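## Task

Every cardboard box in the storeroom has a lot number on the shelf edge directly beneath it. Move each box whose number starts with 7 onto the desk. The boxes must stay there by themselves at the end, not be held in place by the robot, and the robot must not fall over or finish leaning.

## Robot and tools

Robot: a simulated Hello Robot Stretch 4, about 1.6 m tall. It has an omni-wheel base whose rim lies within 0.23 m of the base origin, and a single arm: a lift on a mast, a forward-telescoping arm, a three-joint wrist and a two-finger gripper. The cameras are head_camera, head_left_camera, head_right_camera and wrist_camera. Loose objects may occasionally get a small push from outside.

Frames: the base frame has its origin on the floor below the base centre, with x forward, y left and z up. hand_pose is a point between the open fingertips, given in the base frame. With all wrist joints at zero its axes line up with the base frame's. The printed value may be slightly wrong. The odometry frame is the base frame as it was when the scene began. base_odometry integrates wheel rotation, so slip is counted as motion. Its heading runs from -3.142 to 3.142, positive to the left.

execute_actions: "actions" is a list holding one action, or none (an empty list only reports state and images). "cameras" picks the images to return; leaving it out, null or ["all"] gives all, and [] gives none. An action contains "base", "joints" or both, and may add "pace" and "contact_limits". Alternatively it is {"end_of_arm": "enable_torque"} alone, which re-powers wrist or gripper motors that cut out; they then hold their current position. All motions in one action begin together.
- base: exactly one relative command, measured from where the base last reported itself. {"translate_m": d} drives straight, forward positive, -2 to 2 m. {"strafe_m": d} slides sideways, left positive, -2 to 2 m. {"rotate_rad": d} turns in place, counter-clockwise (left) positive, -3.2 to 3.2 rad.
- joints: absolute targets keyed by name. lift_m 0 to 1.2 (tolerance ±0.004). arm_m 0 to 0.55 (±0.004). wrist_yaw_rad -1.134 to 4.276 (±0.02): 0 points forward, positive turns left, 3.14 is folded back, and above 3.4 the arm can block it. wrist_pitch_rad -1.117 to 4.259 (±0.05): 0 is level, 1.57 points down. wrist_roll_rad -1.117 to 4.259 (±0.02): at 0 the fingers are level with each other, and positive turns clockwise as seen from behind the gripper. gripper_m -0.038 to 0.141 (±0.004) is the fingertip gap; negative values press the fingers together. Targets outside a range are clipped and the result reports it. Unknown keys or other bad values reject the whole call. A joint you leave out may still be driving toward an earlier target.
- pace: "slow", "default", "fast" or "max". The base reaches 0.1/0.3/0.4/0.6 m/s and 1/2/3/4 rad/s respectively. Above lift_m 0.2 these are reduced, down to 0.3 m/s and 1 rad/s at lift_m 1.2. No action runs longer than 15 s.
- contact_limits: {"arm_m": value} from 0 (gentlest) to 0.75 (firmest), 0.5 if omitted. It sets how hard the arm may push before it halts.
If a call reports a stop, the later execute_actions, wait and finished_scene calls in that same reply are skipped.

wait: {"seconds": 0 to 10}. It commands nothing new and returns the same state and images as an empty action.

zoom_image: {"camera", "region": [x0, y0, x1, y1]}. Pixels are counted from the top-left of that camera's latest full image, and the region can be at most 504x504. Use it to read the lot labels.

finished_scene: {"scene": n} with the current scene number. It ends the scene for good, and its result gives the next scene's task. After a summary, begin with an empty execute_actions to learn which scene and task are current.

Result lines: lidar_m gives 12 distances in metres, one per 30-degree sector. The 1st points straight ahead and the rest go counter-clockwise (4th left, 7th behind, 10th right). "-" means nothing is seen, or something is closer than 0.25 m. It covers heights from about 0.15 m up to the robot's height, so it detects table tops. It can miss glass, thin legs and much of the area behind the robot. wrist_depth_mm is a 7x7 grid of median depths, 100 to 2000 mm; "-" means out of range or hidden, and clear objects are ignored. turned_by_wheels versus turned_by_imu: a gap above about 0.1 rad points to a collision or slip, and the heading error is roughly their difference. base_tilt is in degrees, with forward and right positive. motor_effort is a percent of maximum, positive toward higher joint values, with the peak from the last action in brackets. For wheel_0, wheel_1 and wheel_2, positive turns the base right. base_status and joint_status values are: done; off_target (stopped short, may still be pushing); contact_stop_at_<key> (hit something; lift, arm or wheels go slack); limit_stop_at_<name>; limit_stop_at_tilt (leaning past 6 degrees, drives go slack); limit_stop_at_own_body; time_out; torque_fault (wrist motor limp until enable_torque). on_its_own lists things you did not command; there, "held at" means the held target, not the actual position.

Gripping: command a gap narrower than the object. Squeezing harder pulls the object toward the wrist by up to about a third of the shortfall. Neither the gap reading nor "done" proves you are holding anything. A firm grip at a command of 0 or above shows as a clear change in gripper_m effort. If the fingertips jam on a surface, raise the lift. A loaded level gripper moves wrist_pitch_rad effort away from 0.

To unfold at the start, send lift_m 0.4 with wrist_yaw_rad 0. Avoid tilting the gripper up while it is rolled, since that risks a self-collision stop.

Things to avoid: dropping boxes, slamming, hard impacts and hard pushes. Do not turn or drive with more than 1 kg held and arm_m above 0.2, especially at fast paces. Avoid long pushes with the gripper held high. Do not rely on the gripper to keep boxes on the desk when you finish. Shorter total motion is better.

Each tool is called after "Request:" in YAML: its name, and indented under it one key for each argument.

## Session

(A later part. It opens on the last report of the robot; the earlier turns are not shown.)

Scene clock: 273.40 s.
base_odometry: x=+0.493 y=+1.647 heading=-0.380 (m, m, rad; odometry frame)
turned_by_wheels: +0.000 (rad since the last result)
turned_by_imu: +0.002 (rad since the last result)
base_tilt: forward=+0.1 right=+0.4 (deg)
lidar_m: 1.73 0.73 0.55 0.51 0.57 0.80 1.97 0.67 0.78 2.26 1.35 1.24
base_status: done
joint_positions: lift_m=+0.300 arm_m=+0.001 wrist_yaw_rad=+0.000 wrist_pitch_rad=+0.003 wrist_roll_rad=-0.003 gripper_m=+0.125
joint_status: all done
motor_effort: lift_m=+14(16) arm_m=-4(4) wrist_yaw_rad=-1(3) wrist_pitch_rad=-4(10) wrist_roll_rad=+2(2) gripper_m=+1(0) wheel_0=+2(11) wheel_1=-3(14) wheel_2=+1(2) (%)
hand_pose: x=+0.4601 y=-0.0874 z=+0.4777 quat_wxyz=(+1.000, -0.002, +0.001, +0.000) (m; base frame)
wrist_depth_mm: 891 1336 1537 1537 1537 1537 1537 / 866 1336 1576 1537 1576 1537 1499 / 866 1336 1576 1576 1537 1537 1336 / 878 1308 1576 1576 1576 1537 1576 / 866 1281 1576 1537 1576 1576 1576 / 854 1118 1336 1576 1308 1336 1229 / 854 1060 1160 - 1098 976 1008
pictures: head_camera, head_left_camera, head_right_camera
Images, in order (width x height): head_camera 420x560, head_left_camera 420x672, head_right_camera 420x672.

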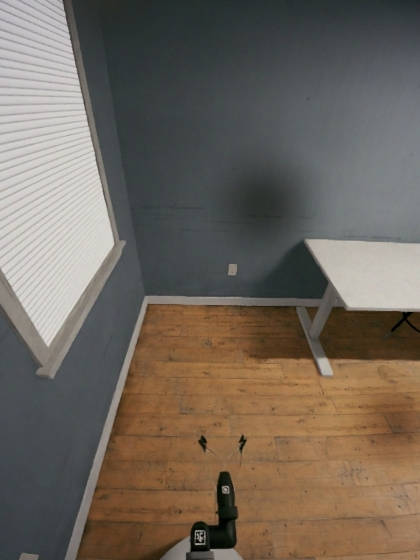

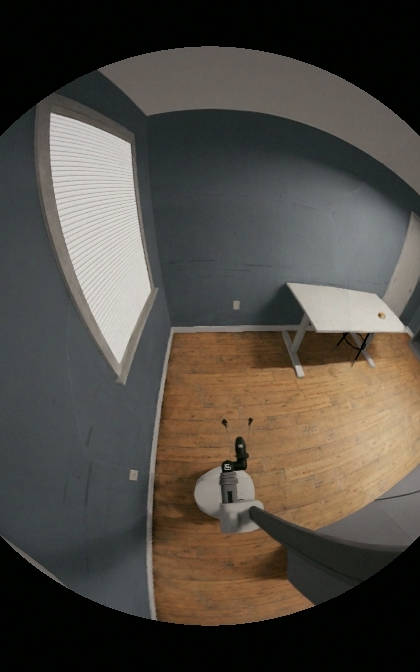

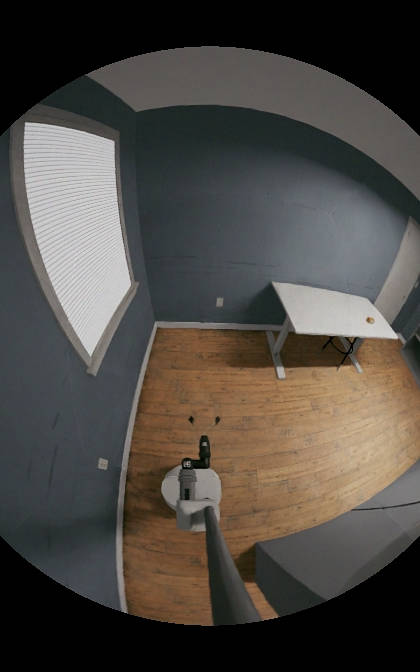

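Request:
execute_actions:
  actions:
    - {"base": {"translate_m": -1.62}, "joints": {"wrist_roll_rad": 1.57, "gripper_m": 0.11}, "pace": "max"}
  cameras: ["head_camera", "head_right_camera"]

Scene clock: 285.80 s.
base_odometry: x=-1.011 y=+2.249 heading=-0.380 (m, m, rad; odometry frame)
turned_by_wheels: +0.000 (rad since the last result)
turned_by_imu: -0.014 (rad since the last result)
base_tilt: forward=+0.1 right=+0.4 (deg)
lidar_m: 2.14 0.80 0.60 0.56 0.52 0.37 0.35 0.38 0.53 1.56 0.88 0.74
base_status: done
joint_positions: lift_m=+0.300 arm_m=+0.001 wrist_yaw_rad=+0.000 wrist_pitch_rad=+0.003 wrist_roll_rad=+1.570 gripper_m=+0.110
joint_status: all done
motor_effort: lift_m=+15(15) arm_m=-4(4) wrist_yaw_rad=-1(1) wrist_pitch_rad=-8(8) wrist_roll_rad=+4(4) gripper_m=-1(0) wheel_0=+0(13) wheel_1=+0(8) wheel_2=-2(14) (%)
hand_pose: x=+0.4601 y=-0.0874 z=+0.4777 quat_wxyz=(+0.707, +0.707, +0.001, -0.001) (m; base frame)
wrist_depth_mm: 634 647 661 683 699 707 627 / - - - - 1808 946 647 / - - - - 1808 946 661 / - - - - 1863 976 668 / - - - - 1863 960 668 / - - 1983 - 1576 866 676 / 1661 1537 1708 - 1499 931 676
pictures: head_camera, head_right_camera
Images, in order (width x height): head_camera 420x560, head_right_camera 420x672.

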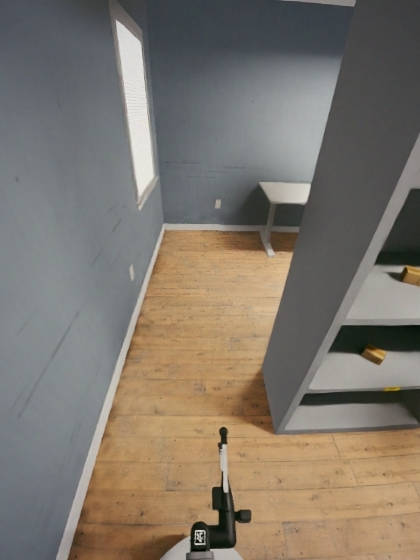

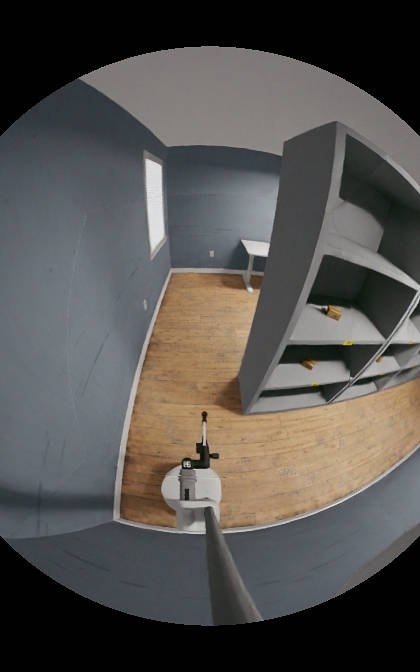

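Request:
execute_actions:
  actions:
    - {"base": {"strafe_m": -0.68}, "joints": {"lift_m": 0.56}, "pace": "max"}
  cameras: ["head_camera", "wrist_camera"]

Scene clock: 295.47 s.
base_odometry: x=-1.264 y=+1.617 heading=-0.380 (m, m, rad; odometry frame)
turned_by_wheels: +0.000 (rad since the last result)
turned_by_imu: -0.003 (rad since the last result)
base_tilt: forward=+0.0 right=+0.4 (deg)
lidar_m: 0.59 0.64 1.29 1.24 0.50 0.37 0.36 0.39 0.55 1.59 0.87 0.63
base_status: done
joint_positions: lift_m=+0.560 arm_m=+0.001 wrist_yaw_rad=+0.000 wrist_pitch_rad=+0.002 wrist_roll_rad=+1.570 gripper_m=+0.110
joint_status: all done
motor_effort: lift_m=+19(26) arm_m=-4(4) wrist_yaw_rad=-1(2) wrist_pitch_rad=-7(7) wrist_roll_rad=+4(3) gripper_m=-1(1) wheel_0=-1(12) wheel_1=+1(14) wheel_2=-1(3) (%)
hand_pose: x=+0.4601 y=-0.0874 z=+0.7374 quat_wxyz=(+0.707, +0.707, +0.001, -0.001) (m; base frame)
wrist_depth_mm: 842 512 842 854 732 418 854 / 831 504 854 854 741 424 866 / 842 496 866 854 574 427 866 / 854 492 854 866 778 433 878 / 842 484 854 866 809 436 878 / 854 442 668 866 640 402 866 / 732 427 741 - 661 452 683
pictures: head_camera, wrist_camera
camera_calibration (this result's frames):
wrist_camera: T_world_to_cam=[[0.00824174, 0.0366787, -0.999293, 0.741721], [-0.0064797, 0.999308, 0.0366258, 0.119981], [0.999945, 0.00617326, 0.00847371, -0.233951], [0, 0, 0, 1]] pos_world=[0.228603, -0.14566, 0.738785]
Images, in order (width x height): head_camera 420x560, wrist_camera 616x392.

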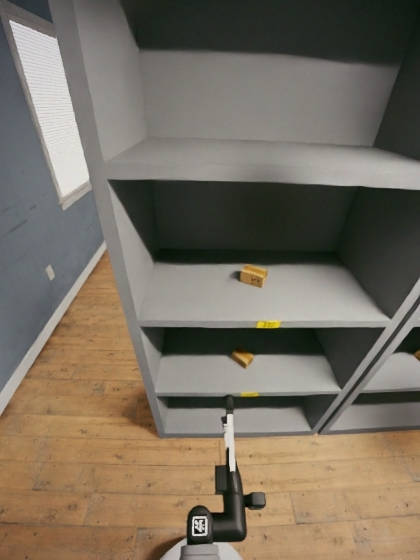

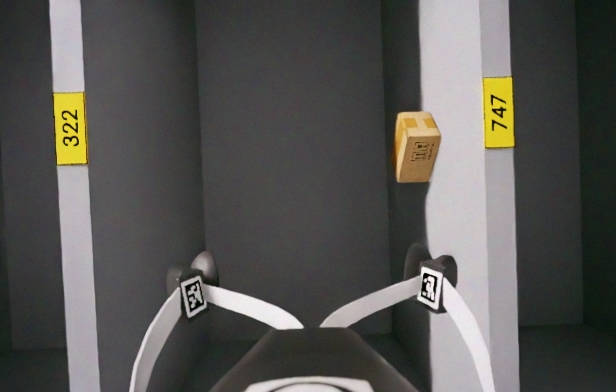

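Request:
zoom_image:
  camera: "head_camera"
  region: [205, 330, 285, 405]

Request:
execute_actions:
  actions:
    - {"base": {"strafe_m": -0.96}, "pace": "max"}
  cameras: ["head_camera", "wrist_camera"]

Request:
execute_actions:
  actions:
    - {"base": {"strafe_m": -0.94}, "pace": "max"}
  cameras: ["head_camera", "head_right_camera", "wrist_camera"]

Region (205, 330, 285, 405) of head_camera's 420x560 image, scaled by 6.300, with more detail than that image has; it fills the top 472 rows of this view, and the rest is white.

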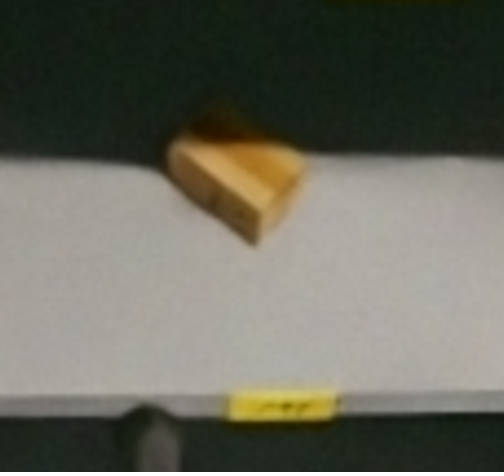

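Scene clock: 306.30 s.
base_odometry: x=-1.620 y=+0.726 heading=-0.380 (m, m, rad; odometry frame)
turned_by_wheels: +0.000 (rad since the last result)
turned_by_imu: -0.004 (rad since the last result)
base_tilt: forward=+0.1 right=+0.4 (deg)
lidar_m: 0.58 0.61 0.85 1.47 0.54 0.39 0.37 0.39 0.56 1.62 0.85 0.61
base_status: done
joint_positions: lift_m=+0.560 arm_m=+0.001 wrist_yaw_rad=+0.000 wrist_pitch_rad=+0.002 wrist_roll_rad=+1.570 gripper_m=+0.110
joint_status: not commanded
motor_effort: lift_m=+19(19) arm_m=-4(4) wrist_yaw_rad=-1(1) wrist_pitch_rad=-8(6) wrist_roll_rad=+4(2) gripper_m=-1(1) wheel_0=-2(13) wheel_1=+0(14) wheel_2=-1(2) (%)
hand_pose: x=+0.4601 y=-0.0874 z=+0.7374 quat_wxyz=(+0.707, +0.707, +0.001, -0.001) (m; base frame)
wrist_depth_mm: 389 512 842 842 723 415 854 / 831 508 842 842 759 421 842 / 831 500 842 842 759 427 866 / 842 496 842 842 778 433 854 / 842 484 854 842 798 407 854 / 842 439 676 854 640 392 866 / 768 430 741 - 661 392 723
pictures: head_camera, wrist_camera
camera_calibration (this result's frames):
wrist_camera: T_world_to_cam=[[0.00823864, 0.0366786, -0.999293, 0.741738], [-0.00647895, 0.999308, 0.0366258, 0.119981], [0.999945, 0.00617263, 0.00847057, -0.233949], [0, 0, 0, 1]] pos_world=[0.228603, -0.14566, 0.738801]
Images, in order (width x height): head_camera 420x560, wrist_camera 616x392.

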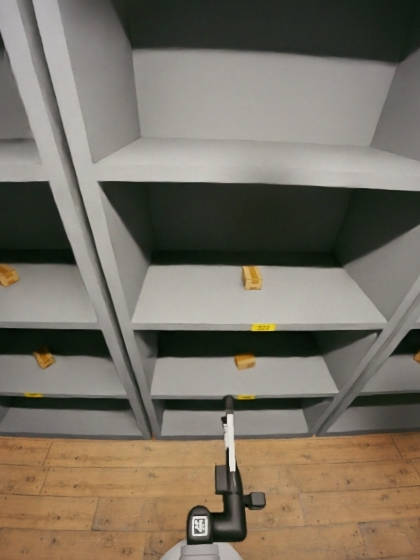

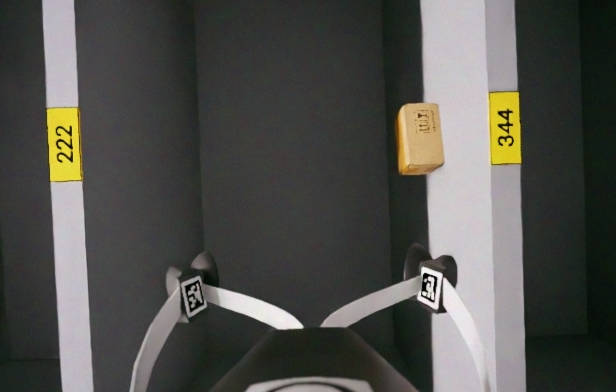

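Scene clock: 309.53 s.
base_odometry: x=-1.969 y=-0.147 heading=-0.380 (m, m, rad; odometry frame)
turned_by_wheels: +0.000 (rad since the last result)
turned_by_imu: -0.003 (rad since the last result)
base_tilt: forward=+0.1 right=+0.3 (deg)
lidar_m: 0.57 0.61 0.85 1.51 0.56 0.41 0.38 0.41 0.58 1.58 0.84 0.61
base_status: done
joint_positions: lift_m=+0.560 arm_m=+0.001 wrist_yaw_rad=+0.000 wrist_pitch_rad=+0.002 wrist_roll_rad=+1.570 gripper_m=+0.110
joint_status: not commanded
motor_effort: lift_m=+19(19) arm_m=-4(4) wrist_yaw_rad=-1(1) wrist_pitch_rad=-7(5) wrist_roll_rad=+2(3) gripper_m=-1(2) wheel_0=-2(11) wheel_1=+2(13) wheel_2=-1(2) (%)
hand_pose: x=+0.4601 y=-0.0874 z=+0.7374 quat_wxyz=(+0.707, +0.707, +0.001, -0.001) (m; base frame)
wrist_depth_mm: 389 508 820 831 732 415 842 / 384 508 842 831 750 394 842 / 384 496 831 831 569 399 842 / 820 496 831 842 788 402 854 / 820 484 831 842 798 404 854 / 842 439 676 831 640 382 854 / 723 424 750 - 661 389 723
pictures: head_camera, head_right_camera, wrist_camera
camera_calibration (this result's frames):
wrist_camera: T_world_to_cam=[[0.00823628, 0.0366787, -0.999293, 0.741747], [-0.00645935, 0.999308, 0.036626, 0.119977], [0.999945, 0.00615312, 0.0084675, -0.233947], [0, 0, 0, 1]] pos_world=[0.2286, -0.145661, 0.738809]
Images, in order (width x height): head_camera 420x560, head_right_camera 420x672, wrist_camera 616x392.

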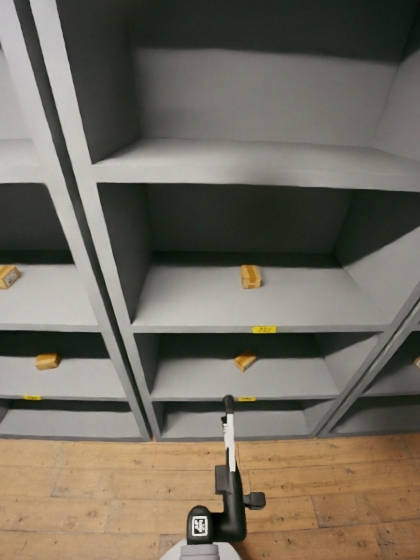

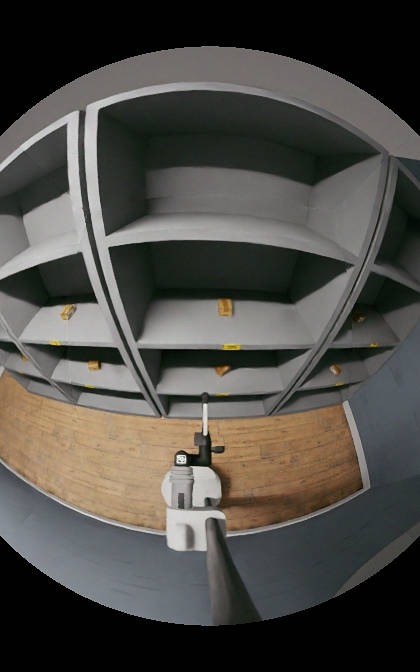

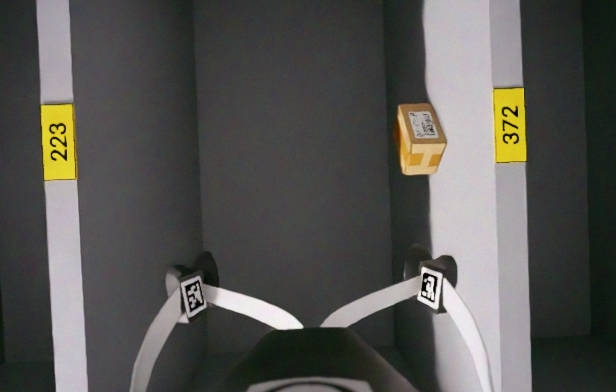

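Request:
execute_actions:
  actions:
    - {"base": {"strafe_m": -0.47}, "joints": {"wrist_yaw_rad": -0.7}, "pace": "max"}
  cameras: ["head_camera", "wrist_camera"]

Scene clock: 320.87 s.
base_odometry: x=-2.144 y=-0.583 heading=-0.381 (m, m, rad; odometry frame)
turned_by_wheels: +0.000 (rad since the last result)
turned_by_imu: -0.003 (rad since the last result)
base_tilt: forward=+0.1 right=+0.3 (deg)
lidar_m: 0.57 0.61 0.84 1.54 0.57 0.40 0.39 0.40 0.59 1.11 0.84 0.59
base_status: done
joint_positions: lift_m=+0.560 arm_m=+0.001 wrist_yaw_rad=-0.700 wrist_pitch_rad=+0.003 wrist_roll_rad=+1.570 gripper_m=+0.110
joint_status: all done
motor_effort: lift_m=+19(19) arm_m=-4(4) wrist_yaw_rad=-2(10) wrist_pitch_rad=-8(7) wrist_roll_rad=+3(3) gripper_m=+1(2) wheel_0=-3(8) wheel_1=+1(12) wheel_2=-1(2) (%)
hand_pose: x=+0.3360 y=-0.2527 z=+0.7374 quat_wxyz=(+0.664, +0.664, -0.241, -0.243) (m; base frame)
wrist_depth_mm: 976 976 976 1008 991 1008 991 / 1008 1078 1078 1098 1042 1138 904 / 991 1255 1042 1281 891 1255 917 / 991 1205 1025 1205 768 1182 904 / 976 1042 976 1098 809 1042 931 / 946 512 661 976 647 917 917 / 866 469 831 - 654 445 866
pictures: head_camera, wrist_camera
camera_calibration (this result's frames):
wrist_camera: T_world_to_cam=[[0.0298374, 0.0228266, -0.999294, 0.738041], [0.638709, 0.768576, 0.0366273, 0.00925812], [0.76887, -0.639351, 0.00835276, -0.194176], [0, 0, 0, 1]] pos_world=[0.121361, -0.148109, 0.738802]
Images, in order (width x height): head_camera 420x560, wrist_camera 616x392.

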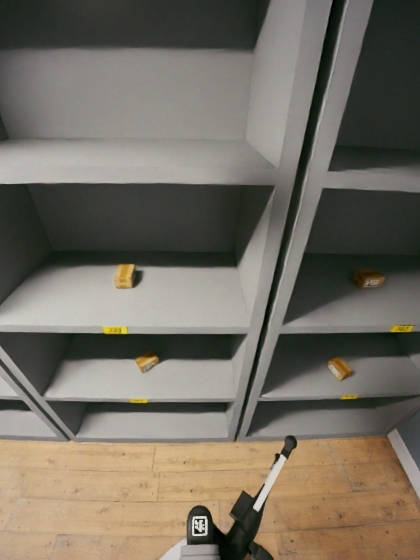

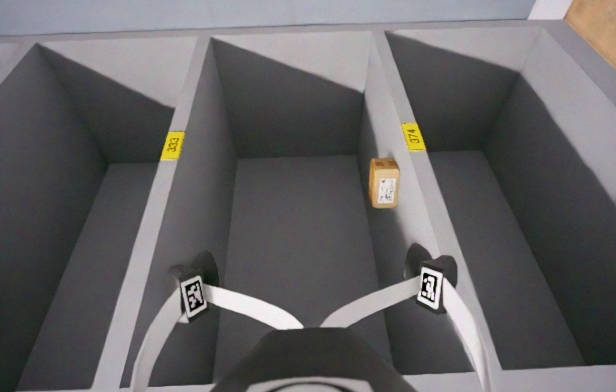

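Request:
zoom_image:
  camera: "wrist_camera"
  region: [140, 110, 210, 180]

Request:
zoom_image:
  camera: "wrist_camera"
  region: [378, 102, 448, 172]

Request:
zoom_image:
  camera: "head_camera"
  region: [320, 310, 420, 410]

Region (140, 110, 210, 180) of wrist_camera's 616x392 image, scaled by 7.200.

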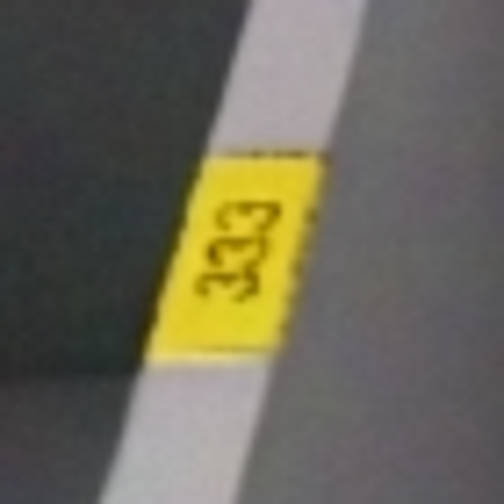

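Region (378, 102, 448, 172) of wrist_camera's 616x392 image, scaled by 7.200.

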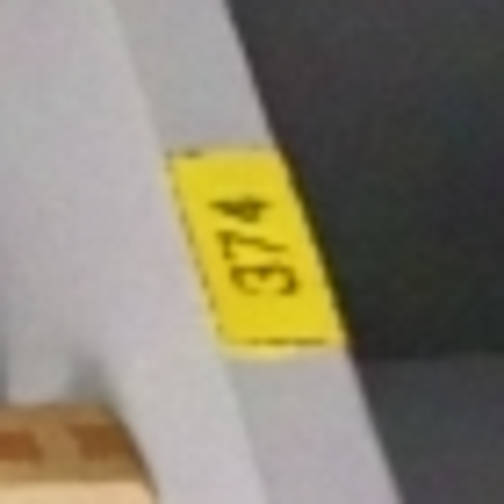

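Region (320, 310, 420, 410) of head_camera's 420x560 image, scaled by 5.040, with more detail than that image has.

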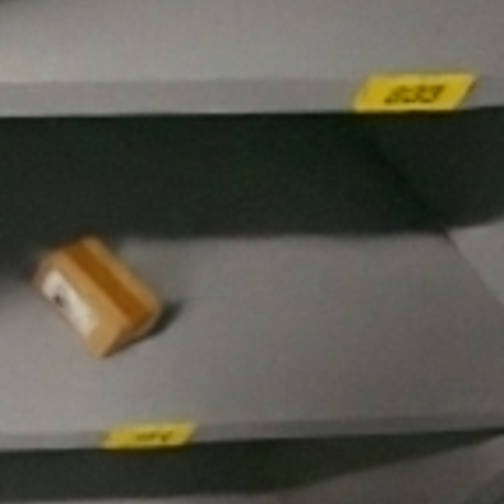

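Request:
execute_actions:
  actions:
    - {"base": {"strafe_m": 1.52}, "joints": {"wrist_yaw_rad": 0.0, "wrist_roll_rad": 0.0, "wrist_pitch_rad": 0.3, "gripper_m": 0.135, "lift_m": 0.51}, "pace": "max"}
  cameras: ["head_camera"]

Request:
execute_actions:
  actions:
    - {"base": {"rotate_rad": 0.785}, "pace": "fast"}
  cameras: ["head_camera", "wrist_camera"]

Scene clock: 373.17 s.
base_odometry: x=-1.579 y=+0.828 heading=-0.381 (m, m, rad; odometry frame)
turned_by_wheels: +0.000 (rad since the last result)
turned_by_imu: +0.002 (rad since the last result)
base_tilt: forward=+0.1 right=+0.3 (deg)
lidar_m: 0.59 0.60 0.87 1.46 0.54 0.37 0.36 0.41 0.57 1.60 0.86 0.63
base_status: done
joint_positions: lift_m=+0.510 arm_m=+0.001 wrist_yaw_rad=+0.000 wrist_pitch_rad=+0.302 wrist_roll_rad=+0.000 gripper_m=+0.135
joint_status: all done
motor_effort: lift_m=+17(18) arm_m=-4(4) wrist_yaw_rad=-1(9) wrist_pitch_rad=-5(5) wrist_roll_rad=+0(6) gripper_m=-2(0) wheel_0=+1(11) wheel_1=-2(14) wheel_2=-1(2) (%)
hand_pose: x=+0.4470 y=-0.0874 z=+0.6024 quat_wxyz=(+0.989, +0.000, +0.151, +0.000) (m; base frame)
wrist_depth_mm: 342 436 759 759 759 759 778 / 357 427 788 788 798 798 798 / 375 424 759 831 831 842 820 / 404 421 569 549 539 517 512 / 418 421 421 421 421 418 421 / 960 442 627 976 946 976 917 / 866 477 683 - 854 831 809
pictures: head_camera
Images, in order (width x height): head_camera 420x560.

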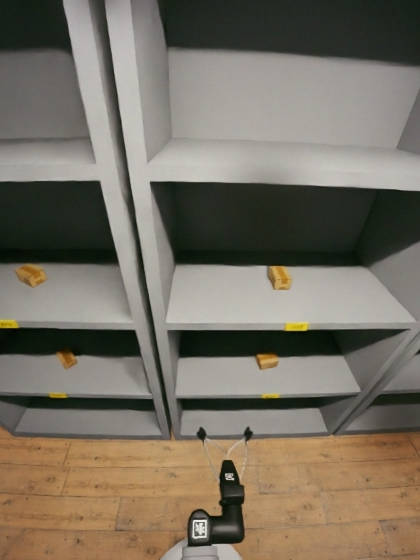

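Scene clock: 374.47 s.
base_odometry: x=-1.579 y=+0.828 heading=+0.404 (m, m, rad; odometry frame)
turned_by_wheels: +0.785 (rad since the last result)
turned_by_imu: +0.799 (rad since the last result)
base_tilt: forward=+0.1 right=+0.3 (deg)
lidar_m: 0.69 2.09 0.74 0.43 0.36 0.37 0.46 0.80 1.20 0.69 0.59 0.59
base_status: done
joint_positions: lift_m=+0.510 arm_m=+0.001 wrist_yaw_rad=+0.000 wrist_pitch_rad=+0.302 wrist_roll_rad=+0.000 gripper_m=+0.135
joint_status: not commanded
motor_effort: lift_m=+17(16) arm_m=-4(4) wrist_yaw_rad=-2(2) wrist_pitch_rad=-6(5) wrist_roll_rad=+2(0) gripper_m=-1(1) wheel_0=+0(5) wheel_1=+1(10) wheel_2=+2(10) (%)
hand_pose: x=+0.4470 y=-0.0874 z=+0.6024 quat_wxyz=(+0.989, +0.000, +0.151, +0.000) (m; base frame)
wrist_depth_mm: 1576 917 1025 1078 878 750 303 / 1618 1808 1060 1138 931 788 317 / 1661 1863 1008 960 891 778 336 / 1708 1921 1098 621 539 488 353 / 1618 1576 1182 1281 1060 387 368 / 1229 1118 991 1008 946 394 373 / 991 960 960 - 866 439 375
pictures: head_camera, wrist_camera
camera_calibration (this result's frames):
wrist_camera: T_world_to_cam=[[-0.000985961, -0.999221, -0.0394615, -0.0576564], [-0.303951, 0.037894, -0.951934, 0.769216], [0.952687, 0.0110558, -0.303751, -0.0100281], [0, 0, 0, 1]] pos_world=[0.243301, -0.0866492, 0.726922]
Images, in order (width x height): head_camera 420x560, wrist_camera 616x392.

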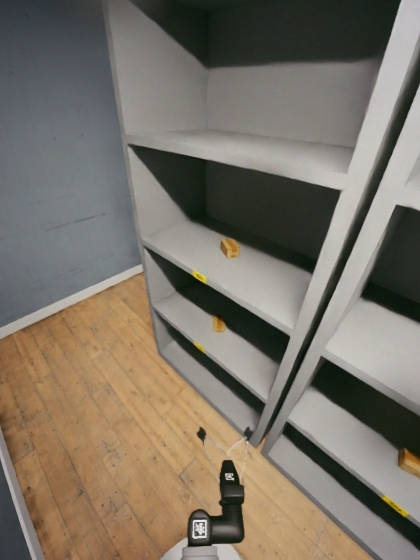

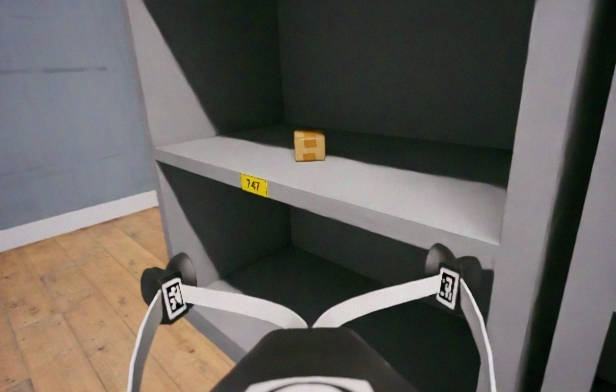

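Request:
execute_actions:
  actions:
    - {"base": {"translate_m": 0.2}, "joints": {"arm_m": 0.23, "lift_m": 0.497}, "pace": "fast"}
  cameras: ["head_camera", "wrist_camera"]

Scene clock: 385.33 s.
base_odometry: x=-1.395 y=+0.907 heading=+0.404 (m, m, rad; odometry frame)
turned_by_wheels: +0.000 (rad since the last result)
turned_by_imu: +0.000 (rad since the last result)
base_tilt: forward=+0.1 right=+0.3 (deg)
lidar_m: 0.54 0.97 1.02 0.59 0.51 0.50 0.60 1.11 0.94 0.55 0.46 0.46
base_status: done
joint_positions: lift_m=+0.497 arm_m=+0.229 wrist_yaw_rad=+0.000 wrist_pitch_rad=+0.302 wrist_roll_rad=+0.000 gripper_m=+0.135
joint_status: all done
motor_effort: lift_m=+14(12) arm_m=+4(5) wrist_yaw_rad=-2(1) wrist_pitch_rad=-8(7) wrist_roll_rad=+1(1) gripper_m=-2(1) wheel_0=-1(8) wheel_1=+1(9) wheel_2=+0(11) (%)
hand_pose: x=+0.6756 y=-0.0873 z=+0.5896 quat_wxyz=(+0.989, +0.000, +0.151, +0.000) (m; base frame)
wrist_depth_mm: 500 580 683 691 559 480 424 / 517 591 707 732 591 500 436 / 539 609 723 750 621 512 455 / 569 544 525 394 504 480 449 / 1397 375 366 330 351 343 338 / 1160 336 257 263 250 254 265 / 976 683 246 - 229 217 216
pictures: head_camera, wrist_camera
camera_calibration (this result's frames):
wrist_camera: T_world_to_cam=[[-0.000855075, -0.999221, -0.0394546, -0.0579931], [-0.30382, 0.0378491, -0.951977, 0.826486], [0.952729, 0.0111731, -0.303616, -0.231778], [0, 0, 0, 1]] pos_world=[0.471875, -0.08664, 0.714136]
Images, in order (width x height): head_camera 420x560, wrist_camera 616x392.

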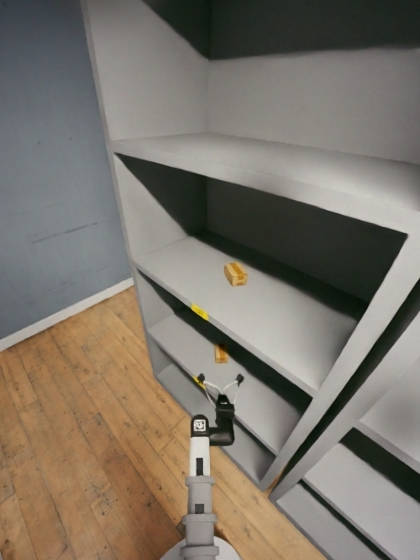

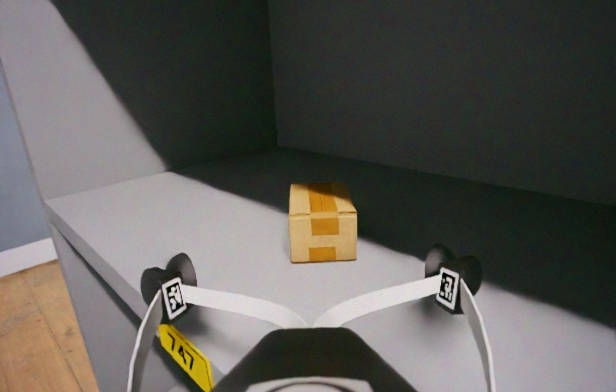

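Request:
execute_actions:
  actions:
    - {"base": {"strafe_m": -0.014}, "joints": {"arm_m": 0.368, "lift_m": 0.481}}
  cameras: ["wrist_camera"]

Scene clock: 396.50 s.
base_odometry: x=-1.390 y=+0.894 heading=+0.404 (m, m, rad; odometry frame)
turned_by_wheels: +0.000 (rad since the last result)
turned_by_imu: -0.001 (rad since the last result)
base_tilt: forward=+0.1 right=+0.4 (deg)
lidar_m: 0.52 0.94 1.06 0.60 0.51 0.52 0.61 1.11 0.94 0.50 0.44 0.44
base_status: done
joint_positions: lift_m=+0.481 arm_m=+0.367 wrist_yaw_rad=+0.000 wrist_pitch_rad=+0.302 wrist_roll_rad=+0.000 gripper_m=+0.135
joint_status: all done
motor_effort: lift_m=+14(18) arm_m=+4(5) wrist_yaw_rad=-2(1) wrist_pitch_rad=-7(6) wrist_roll_rad=-1(0) gripper_m=+1(1) wheel_0=+0(11) wheel_1=-1(8) wheel_2=+0(0) (%)
hand_pose: x=+0.8135 y=-0.0874 z=+0.5736 quat_wxyz=(+0.989, +0.000, +0.151, +0.000) (m; base frame)
wrist_depth_mm: 427 500 585 554 452 384 338 / 436 512 603 574 473 399 353 / 449 525 634 621 496 415 364 / 452 492 477 466 449 410 370 / 343 338 330 220 317 310 307 / 260 236 230 184 225 229 240 / 210 207 207 - 206 196 196
pictures: wrist_camera
camera_calibration (this result's frames):
wrist_camera: T_world_to_cam=[[-0.00100123, -0.999221, -0.0394545, -0.0584266], [-0.303849, 0.0378931, -0.951966, 0.853207], [0.95272, 0.0110351, -0.30365, -0.368039], [0, 0, 0, 1]] pos_world=[0.609826, -0.0866504, 0.698164]
Images, in order (width x height): wrist_camera 616x392.

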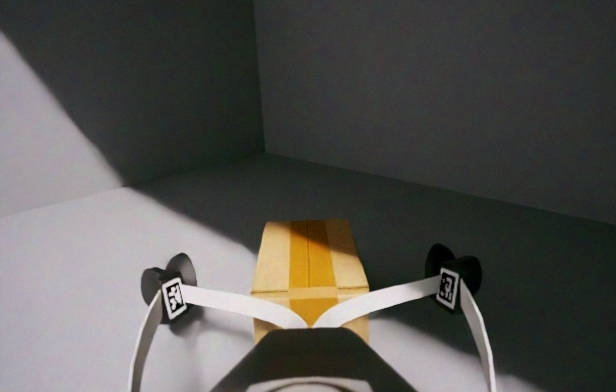

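Request:
execute_actions:
  actions:
    - {"joints": {"gripper_m": 0.02}}
  cameras: ["wrist_camera"]

Request:
execute_actions:
  actions:
    - {"joints": {"lift_m": 0.507}}
  cameras: ["wrist_camera"]

Scene clock: 403.03 s.
base_odometry: x=-1.390 y=+0.894 heading=+0.404 (m, m, rad; odometry frame)
turned_by_wheels: +0.000 (rad since the last result)
turned_by_imu: -0.001 (rad since the last result)
base_tilt: forward=+0.1 right=+0.4 (deg)
lidar_m: 0.52 0.93 1.06 0.59 0.51 0.53 0.63 1.13 0.93 0.54 0.44 0.44
base_status: not commanded
joint_positions: lift_m=+0.481 arm_m=+0.367 wrist_yaw_rad=+0.000 wrist_pitch_rad=+0.303 wrist_roll_rad=+0.000 gripper_m=+0.020
joint_status: all done
motor_effort: lift_m=+13(14) arm_m=+4(5) wrist_yaw_rad=-2(2) wrist_pitch_rad=-8(9) wrist_roll_rad=+1(1) gripper_m=-17(17) wheel_0=+0(0) wheel_1=-1(1) wheel_2=+0(0) (%)
hand_pose: x=+0.8134 y=-0.0874 z=+0.5734 quat_wxyz=(+0.989, +0.000, +0.151, +0.000) (m; base frame)
wrist_depth_mm: 427 496 585 544 452 382 340 / 439 508 609 574 473 402 351 / 452 525 627 621 496 415 364 / 452 488 473 459 449 410 370 / 342 336 329 212 315 310 306 / 259 257 189 173 185 229 238 / 210 200 205 - 199 191 195
pictures: wrist_camera
camera_calibration (this result's frames):
wrist_camera: T_world_to_cam=[[-0.00102637, -0.999221, -0.0394534, -0.0584138], [-0.304626, 0.0378907, -0.951718, 0.853462], [0.952471, 0.0110417, -0.304428, -0.367394], [0, 0, 0, 1]] pos_world=[0.609859, -0.0866498, 0.698105]
Images, in order (width x height): wrist_camera 616x392.

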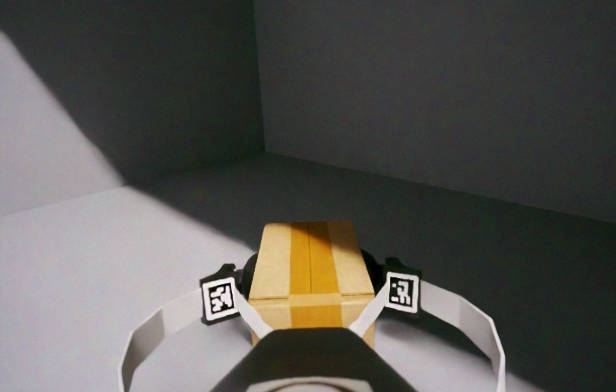

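Scene clock: 403.90 s.
base_odometry: x=-1.390 y=+0.894 heading=+0.404 (m, m, rad; odometry frame)
turned_by_wheels: +0.000 (rad since the last result)
turned_by_imu: +0.000 (rad since the last result)
base_tilt: forward=+0.1 right=+0.4 (deg)
lidar_m: 0.53 0.94 1.02 0.61 0.51 0.52 0.62 1.12 0.91 0.51 0.44 0.43
base_status: not commanded
joint_positions: lift_m=+0.507 arm_m=+0.367 wrist_yaw_rad=+0.000 wrist_pitch_rad=+0.303 wrist_roll_rad=+0.000 gripper_m=+0.020
joint_status: all done
motor_effort: lift_m=+21(28) arm_m=+5(5) wrist_yaw_rad=-2(2) wrist_pitch_rad=-9(9) wrist_roll_rad=+0(1) gripper_m=-17(16) wheel_0=+0(0) wheel_1=-1(1) wheel_2=+0(0) (%)
hand_pose: x=+0.8134 y=-0.0874 z=+0.5987 quat_wxyz=(+0.989, +0.000, +0.151, +0.000) (m; base frame)
wrist_depth_mm: 427 496 580 549 452 384 340 / 439 508 609 585 473 399 351 / 452 530 634 621 500 415 364 / 459 521 549 535 488 433 377 / 399 389 382 212 368 362 353 / 303 298 189 173 185 266 277 / 243 232 239 - 233 222 227
pictures: wrist_camera
camera_calibration (this result's frames):
wrist_camera: T_world_to_cam=[[-0.00103579, -0.999221, -0.039453, -0.0574087], [-0.304855, 0.0378905, -0.951645, 0.877665], [0.952398, 0.0110417, -0.304657, -0.359481], [0, 0, 0, 1]] pos_world=[0.60987, -0.0866498, 0.723442]
Images, in order (width x height): wrist_camera 616x392.

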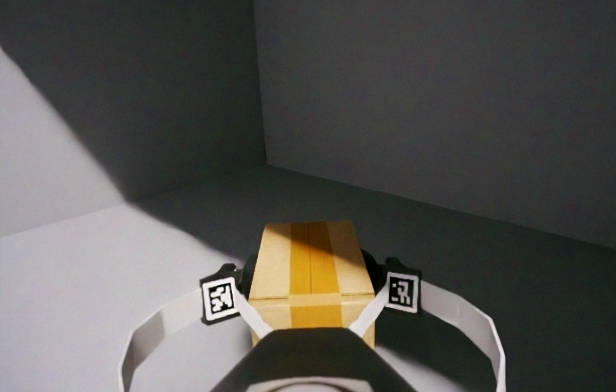

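Request:
execute_actions:
  actions:
    - {"base": {"translate_m": -0.225}, "joints": {"arm_m": 0.0}, "pace": "fast"}
  cameras: ["wrist_camera"]

Request:
execute_actions:
  actions:
    - {"base": {"rotate_rad": -0.79}, "joints": {"lift_m": 0.36}, "pace": "fast"}
  cameras: ["head_camera", "wrist_camera"]

Scene clock: 415.93 s.
base_odometry: x=-1.597 y=+0.805 heading=+0.404 (m, m, rad; odometry frame)
turned_by_wheels: +0.000 (rad since the last result)
turned_by_imu: -0.003 (rad since the last result)
base_tilt: forward=+0.1 right=+0.4 (deg)
lidar_m: 0.72 1.25 0.76 0.43 0.35 0.36 0.44 0.79 1.25 0.72 0.59 0.60
base_status: done
joint_positions: lift_m=+0.507 arm_m=+0.001 wrist_yaw_rad=+0.000 wrist_pitch_rad=+0.304 wrist_roll_rad=+0.000 gripper_m=+0.020
joint_status: all done
motor_effort: lift_m=+21(22) arm_m=-4(6) wrist_yaw_rad=+0(0) wrist_pitch_rad=-10(10) wrist_roll_rad=+1(1) gripper_m=-17(16) wheel_0=+0(8) wheel_1=+0(6) wheel_2=-2(11) (%)
hand_pose: x=+0.4470 y=-0.0875 z=+0.5987 quat_wxyz=(+0.988, +0.000, +0.151, +0.000) (m; base frame)
wrist_depth_mm: 1618 946 1042 1078 891 759 325 / 1708 1808 1098 1138 946 788 332 / 1708 1863 976 931 878 676 342 / 1756 1983 1118 647 525 389 340 / 1618 1537 1205 212 1008 415 353 / 1205 1205 187 173 186 418 377 / 976 917 946 - 831 462 445
pictures: wrist_camera
camera_calibration (this result's frames):
wrist_camera: T_world_to_cam=[[-0.00146165, -0.999221, -0.0394383, -0.0577242], [-0.305079, 0.0380038, -0.951568, 0.765972], [0.952326, 0.0106409, -0.304897, -0.0103312], [0, 0, 0, 1]] pos_world=[0.243436, -0.0866791, 0.723448]
Images, in order (width x height): wrist_camera 616x392.

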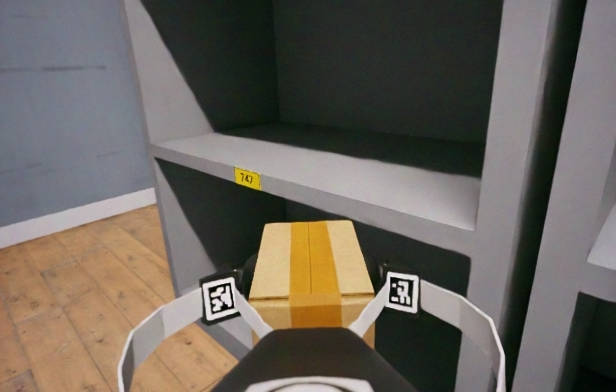

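Scene clock: 417.30 s.
base_odometry: x=-1.597 y=+0.805 heading=-0.386 (m, m, rad; odometry frame)
turned_by_wheels: -0.790 (rad since the last result)
turned_by_imu: -0.805 (rad since the last result)
base_tilt: forward=+0.0 right=+0.4 (deg)
lidar_m: 0.57 0.63 0.88 1.47 0.53 0.36 0.36 0.38 0.56 1.55 0.89 0.62
base_status: done
joint_positions: lift_m=+0.360 arm_m=+0.001 wrist_yaw_rad=+0.000 wrist_pitch_rad=+0.304 wrist_roll_rad=+0.000 gripper_m=+0.020
joint_status: all done
motor_effort: lift_m=+14(19) arm_m=-4(4) wrist_yaw_rad=-1(3) wrist_pitch_rad=-10(9) wrist_roll_rad=+3(0) gripper_m=-18(17) wheel_0=-1(5) wheel_1=-1(6) wheel_2=-2(8) (%)
hand_pose: x=+0.4470 y=-0.0875 z=+0.4522 quat_wxyz=(+0.989, +0.000, +0.151, +0.000) (m; base frame)
wrist_depth_mm: 347 504 759 768 759 768 768 / 362 466 768 699 488 484 462 / 377 377 759 854 854 866 842 / 399 484 866 891 891 904 854 / 424 480 854 211 931 946 854 / 473 459 188 173 186 750 768 / 654 492 654 - 640 609 621
pictures: head_camera, wrist_camera
camera_calibration (this result's frames):
wrist_camera: T_world_to_cam=[[-0.0013392, -0.999221, -0.039437, -0.0635207], [-0.305058, 0.0379655, -0.951577, 0.62664], [0.952333, 0.0107562, -0.304871, -0.0549929], [0, 0, 0, 1]] pos_world=[0.243448, -0.0866704, 0.577025]
Images, in order (width x height): head_camera 420x560, wrist_camera 616x392.

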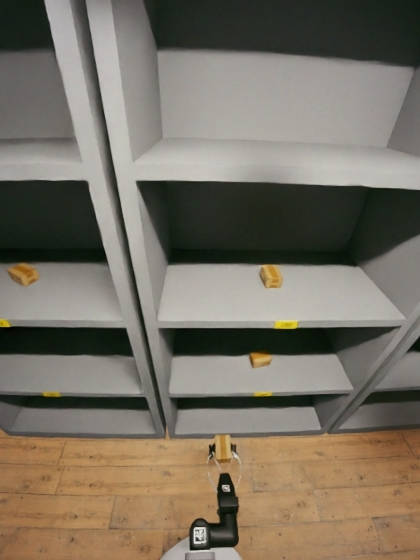

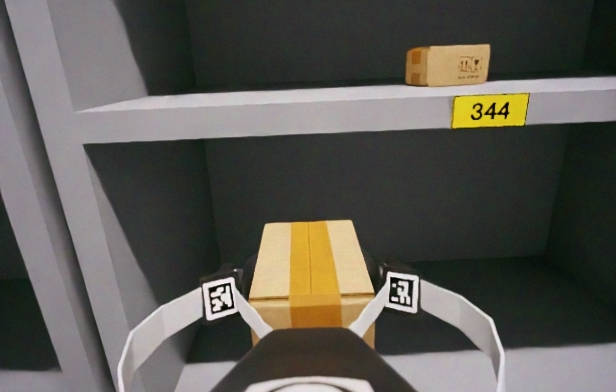

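Request:
execute_actions:
  actions:
    - {"base": {"strafe_m": 1.56}, "pace": "max"}
  cameras: ["head_camera", "wrist_camera"]

Scene clock: 424.87 s.
base_odometry: x=-1.009 y=+2.250 heading=-0.386 (m, m, rad; odometry frame)
turned_by_wheels: +0.000 (rad since the last result)
turned_by_imu: +0.001 (rad since the last result)
base_tilt: forward=+0.1 right=+0.4 (deg)
lidar_m: 2.21 0.80 0.58 0.56 0.53 0.36 0.34 0.37 0.53 1.51 0.88 0.75
base_status: done
joint_positions: lift_m=+0.360 arm_m=+0.001 wrist_yaw_rad=+0.000 wrist_pitch_rad=+0.303 wrist_roll_rad=+0.000 gripper_m=+0.020
joint_status: not commanded
motor_effort: lift_m=+16(16) arm_m=-4(4) wrist_yaw_rad=-1(1) wrist_pitch_rad=-9(9) wrist_roll_rad=+0(0) gripper_m=-16(18) wheel_0=+1(8) wheel_1=-2(15) wheel_2=-1(1) (%)
hand_pose: x=+0.4470 y=-0.0874 z=+0.4522 quat_wxyz=(+0.989, +0.000, +0.151, +0.000) (m; base frame)
wrist_depth_mm: 946 1537 - - - 707 492 / 976 1430 - - - 707 500 / 960 1430 - - - 715 508 / 946 1430 1756 1756 1661 723 500 / 931 1205 1255 212 1160 741 504 / 878 946 188 173 186 647 508 / 778 732 768 - 741 676 525
pictures: head_camera, wrist_camera
camera_calibration (this result's frames):
wrist_camera: T_world_to_cam=[[-0.00113312, -0.999221, -0.0394372, -0.0635612], [-0.304907, 0.0379046, -0.951628, 0.626514], [0.952382, 0.0109464, -0.304712, -0.0551225], [0, 0, 0, 1]] pos_world=[0.243454, -0.0866561, 0.576905]
Images, in order (width x height): head_camera 420x560, wrist_camera 616x392.

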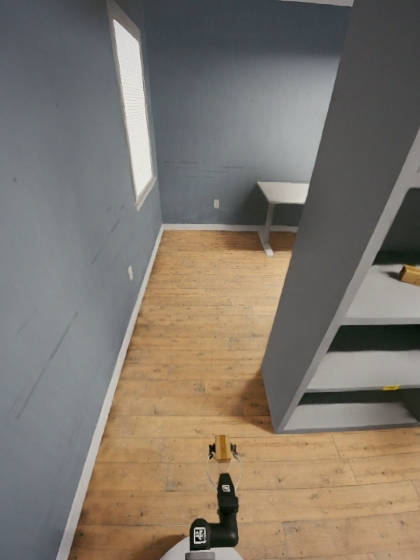

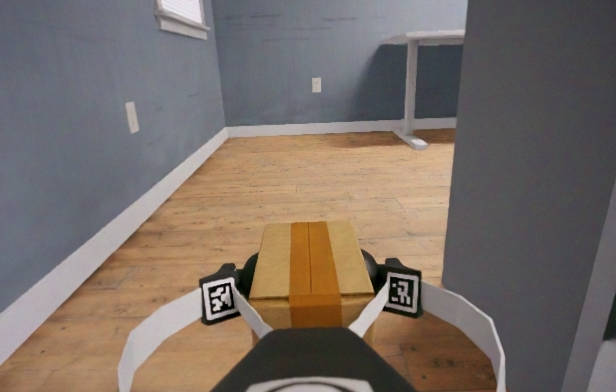

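Request:
execute_actions:
  actions:
    - {"base": {"translate_m": 1.5}, "joints": {"lift_m": 0.5}, "pace": "max"}
  cameras: ["head_camera"]

Request:
execute_actions:
  actions:
    - {"base": {"rotate_rad": -0.62}, "joints": {"lift_m": 0.72}, "pace": "fast"}
  cameras: ["head_camera", "wrist_camera"]

Scene clock: 441.43 s.
base_odometry: x=+0.380 y=+1.686 heading=-0.386 (m, m, rad; odometry frame)
turned_by_wheels: +0.000 (rad since the last result)
turned_by_imu: +0.009 (rad since the last result)
base_tilt: forward=+0.0 right=+0.4 (deg)
lidar_m: 1.86 0.78 0.56 0.54 0.57 0.82 1.86 0.62 0.59 1.69 1.53 1.33
base_status: done
joint_positions: lift_m=+0.500 arm_m=+0.001 wrist_yaw_rad=+0.000 wrist_pitch_rad=+0.303 wrist_roll_rad=+0.000 gripper_m=+0.020
joint_status: all done
motor_effort: lift_m=+20(25) arm_m=-4(4) wrist_yaw_rad=-1(0) wrist_pitch_rad=-10(10) wrist_roll_rad=+1(1) gripper_m=-18(17) wheel_0=-1(3) wheel_1=+1(8) wheel_2=+1(14) (%)
hand_pose: x=+0.4470 y=-0.0874 z=+0.5918 quat_wxyz=(+0.989, +0.000, +0.151, +0.000) (m; base frame)
wrist_depth_mm: 878 1397 1576 1537 1537 1537 1537 / 917 1397 1661 1576 1576 1618 1618 / 904 1366 1708 1708 1708 1756 1661 / 904 1336 1756 1756 1756 1808 1708 / 891 1308 1537 213 1464 1464 1397 / 891 1138 187 173 186 1060 1078 / 866 904 960 - 917 878 904
pictures: head_camera
Images, in order (width x height): head_camera 420x560.

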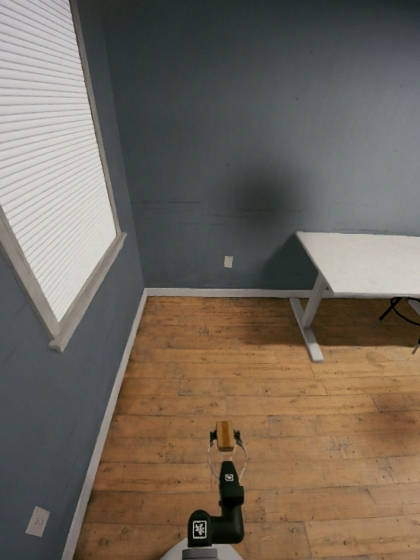

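Scene clock: 443.03 s.
base_odometry: x=+0.380 y=+1.686 heading=-1.006 (m, m, rad; odometry frame)
turned_by_wheels: -0.620 (rad since the last result)
turned_by_imu: -0.631 (rad since the last result)
base_tilt: forward=+0.0 right=+0.4 (deg)
lidar_m: 1.33 1.86 0.83 0.57 0.54 0.57 0.72 1.74 0.69 0.58 1.23 1.71
base_status: done
joint_positions: lift_m=+0.720 arm_m=+0.001 wrist_yaw_rad=+0.000 wrist_pitch_rad=+0.303 wrist_roll_rad=+0.000 gripper_m=+0.020
joint_status: all done
motor_effort: lift_m=+21(23) arm_m=-4(4) wrist_yaw_rad=-1(3) wrist_pitch_rad=-7(9) wrist_roll_rad=+2(1) gripper_m=-18(15) wheel_0=+0(8) wheel_1=-1(7) wheel_2=-1(7) (%)
hand_pose: x=+0.4470 y=-0.0874 z=+0.8118 quat_wxyz=(+0.989, +0.000, +0.151, +0.000) (m; base frame)
wrist_depth_mm: 1336 1537 1708 - - - - / 1397 1576 1808 - - - - / 1430 1618 1708 1576 - - - / 1499 1661 1921 - - - - / 1537 1756 1921 212 1921 1863 1863 / 1537 1537 188 173 185 1366 1430 / 1255 1205 1255 - 1182 1138 1160
pictures: head_camera, wrist_camera
camera_calibration (this result's frames):
wrist_camera: T_world_to_cam=[[-0.00128258, -0.999221, -0.0394342, -0.0493579], [-0.304757, 0.0379489, -0.951674, 0.968694], [0.952429, 0.0107972, -0.304568, 0.0543432], [0, 0, 0, 1]] pos_world=[0.243394, -0.0866671, 0.936485]
Images, in order (width x height): head_camera 420x560, wrist_camera 616x392.

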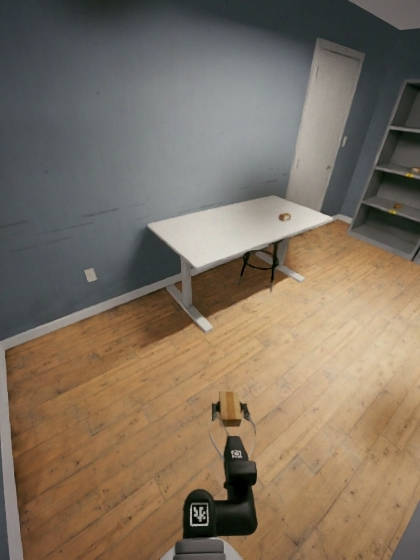

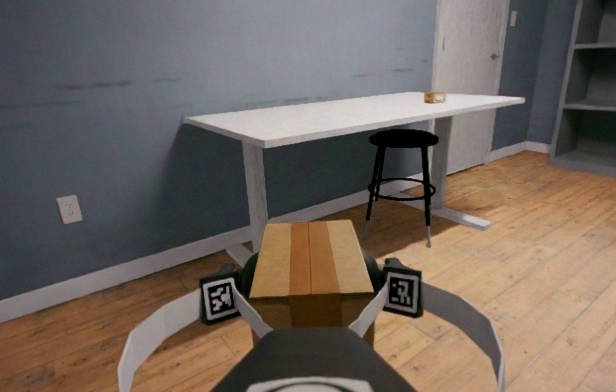

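Request:
execute_actions:
  actions:
    - {"base": {"translate_m": 0.85}, "joints": {"arm_m": 0.41}, "pace": "fast"}
  cameras: ["head_camera", "wrist_camera"]

Scene clock: 452.57 s.
base_odometry: x=+0.835 y=+0.968 heading=-1.006 (m, m, rad; odometry frame)
turned_by_wheels: +0.000 (rad since the last result)
turned_by_imu: +0.005 (rad since the last result)
base_tilt: forward=+0.2 right=+0.4 (deg)
lidar_m: 0.46 0.81 1.19 1.04 0.97 1.04 1.37 1.08 1.12 1.48 3.24 0.63
base_status: done
joint_positions: lift_m=+0.720 arm_m=+0.409 wrist_yaw_rad=+0.000 wrist_pitch_rad=+0.303 wrist_roll_rad=+0.000 gripper_m=+0.020
joint_status: all done
motor_effort: lift_m=+21(21) arm_m=+4(4) wrist_yaw_rad=-1(0) wrist_pitch_rad=-9(8) wrist_roll_rad=+2(2) gripper_m=-18(16) wheel_0=+0(7) wheel_1=+1(6) wheel_2=+0(13) (%)
hand_pose: x=+0.8555 y=-0.0874 z=+0.8118 quat_wxyz=(+0.989, +0.000, +0.151, +0.000) (m; base frame)
wrist_depth_mm: 539 609 691 788 946 1160 1430 / 554 615 707 831 1008 1229 1537 / 574 647 741 854 976 976 931 / 585 640 640 615 591 580 564 / 459 449 442 212 418 415 404 / 345 340 188 173 186 304 315 / 278 264 274 - 265 254 259
pictures: head_camera, wrist_camera
camera_calibration (this result's frames):
wrist_camera: T_world_to_cam=[[-0.00108509, -0.999222, -0.0394338, -0.0489489], [-0.304791, 0.037888, -0.951665, 1.0932], [0.952419, 0.0109864, -0.304595, -0.334694], [0, 0, 0, 1]] pos_world=[0.651912, -0.0866528, 0.936483]
Images, in order (width x height): head_camera 420x560, wrist_camera 616x392.

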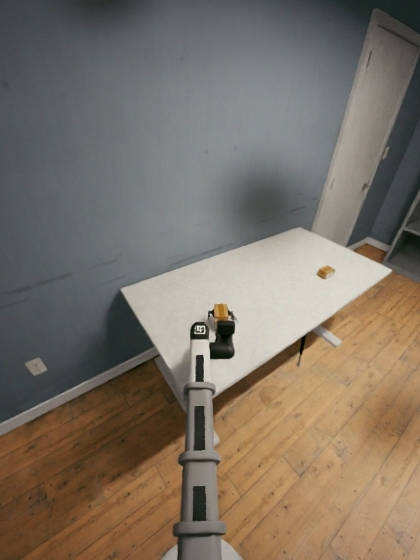

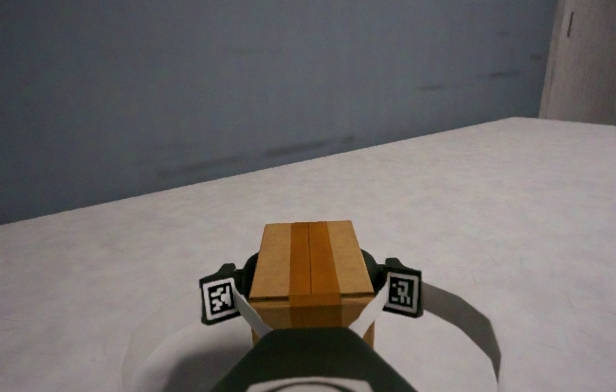

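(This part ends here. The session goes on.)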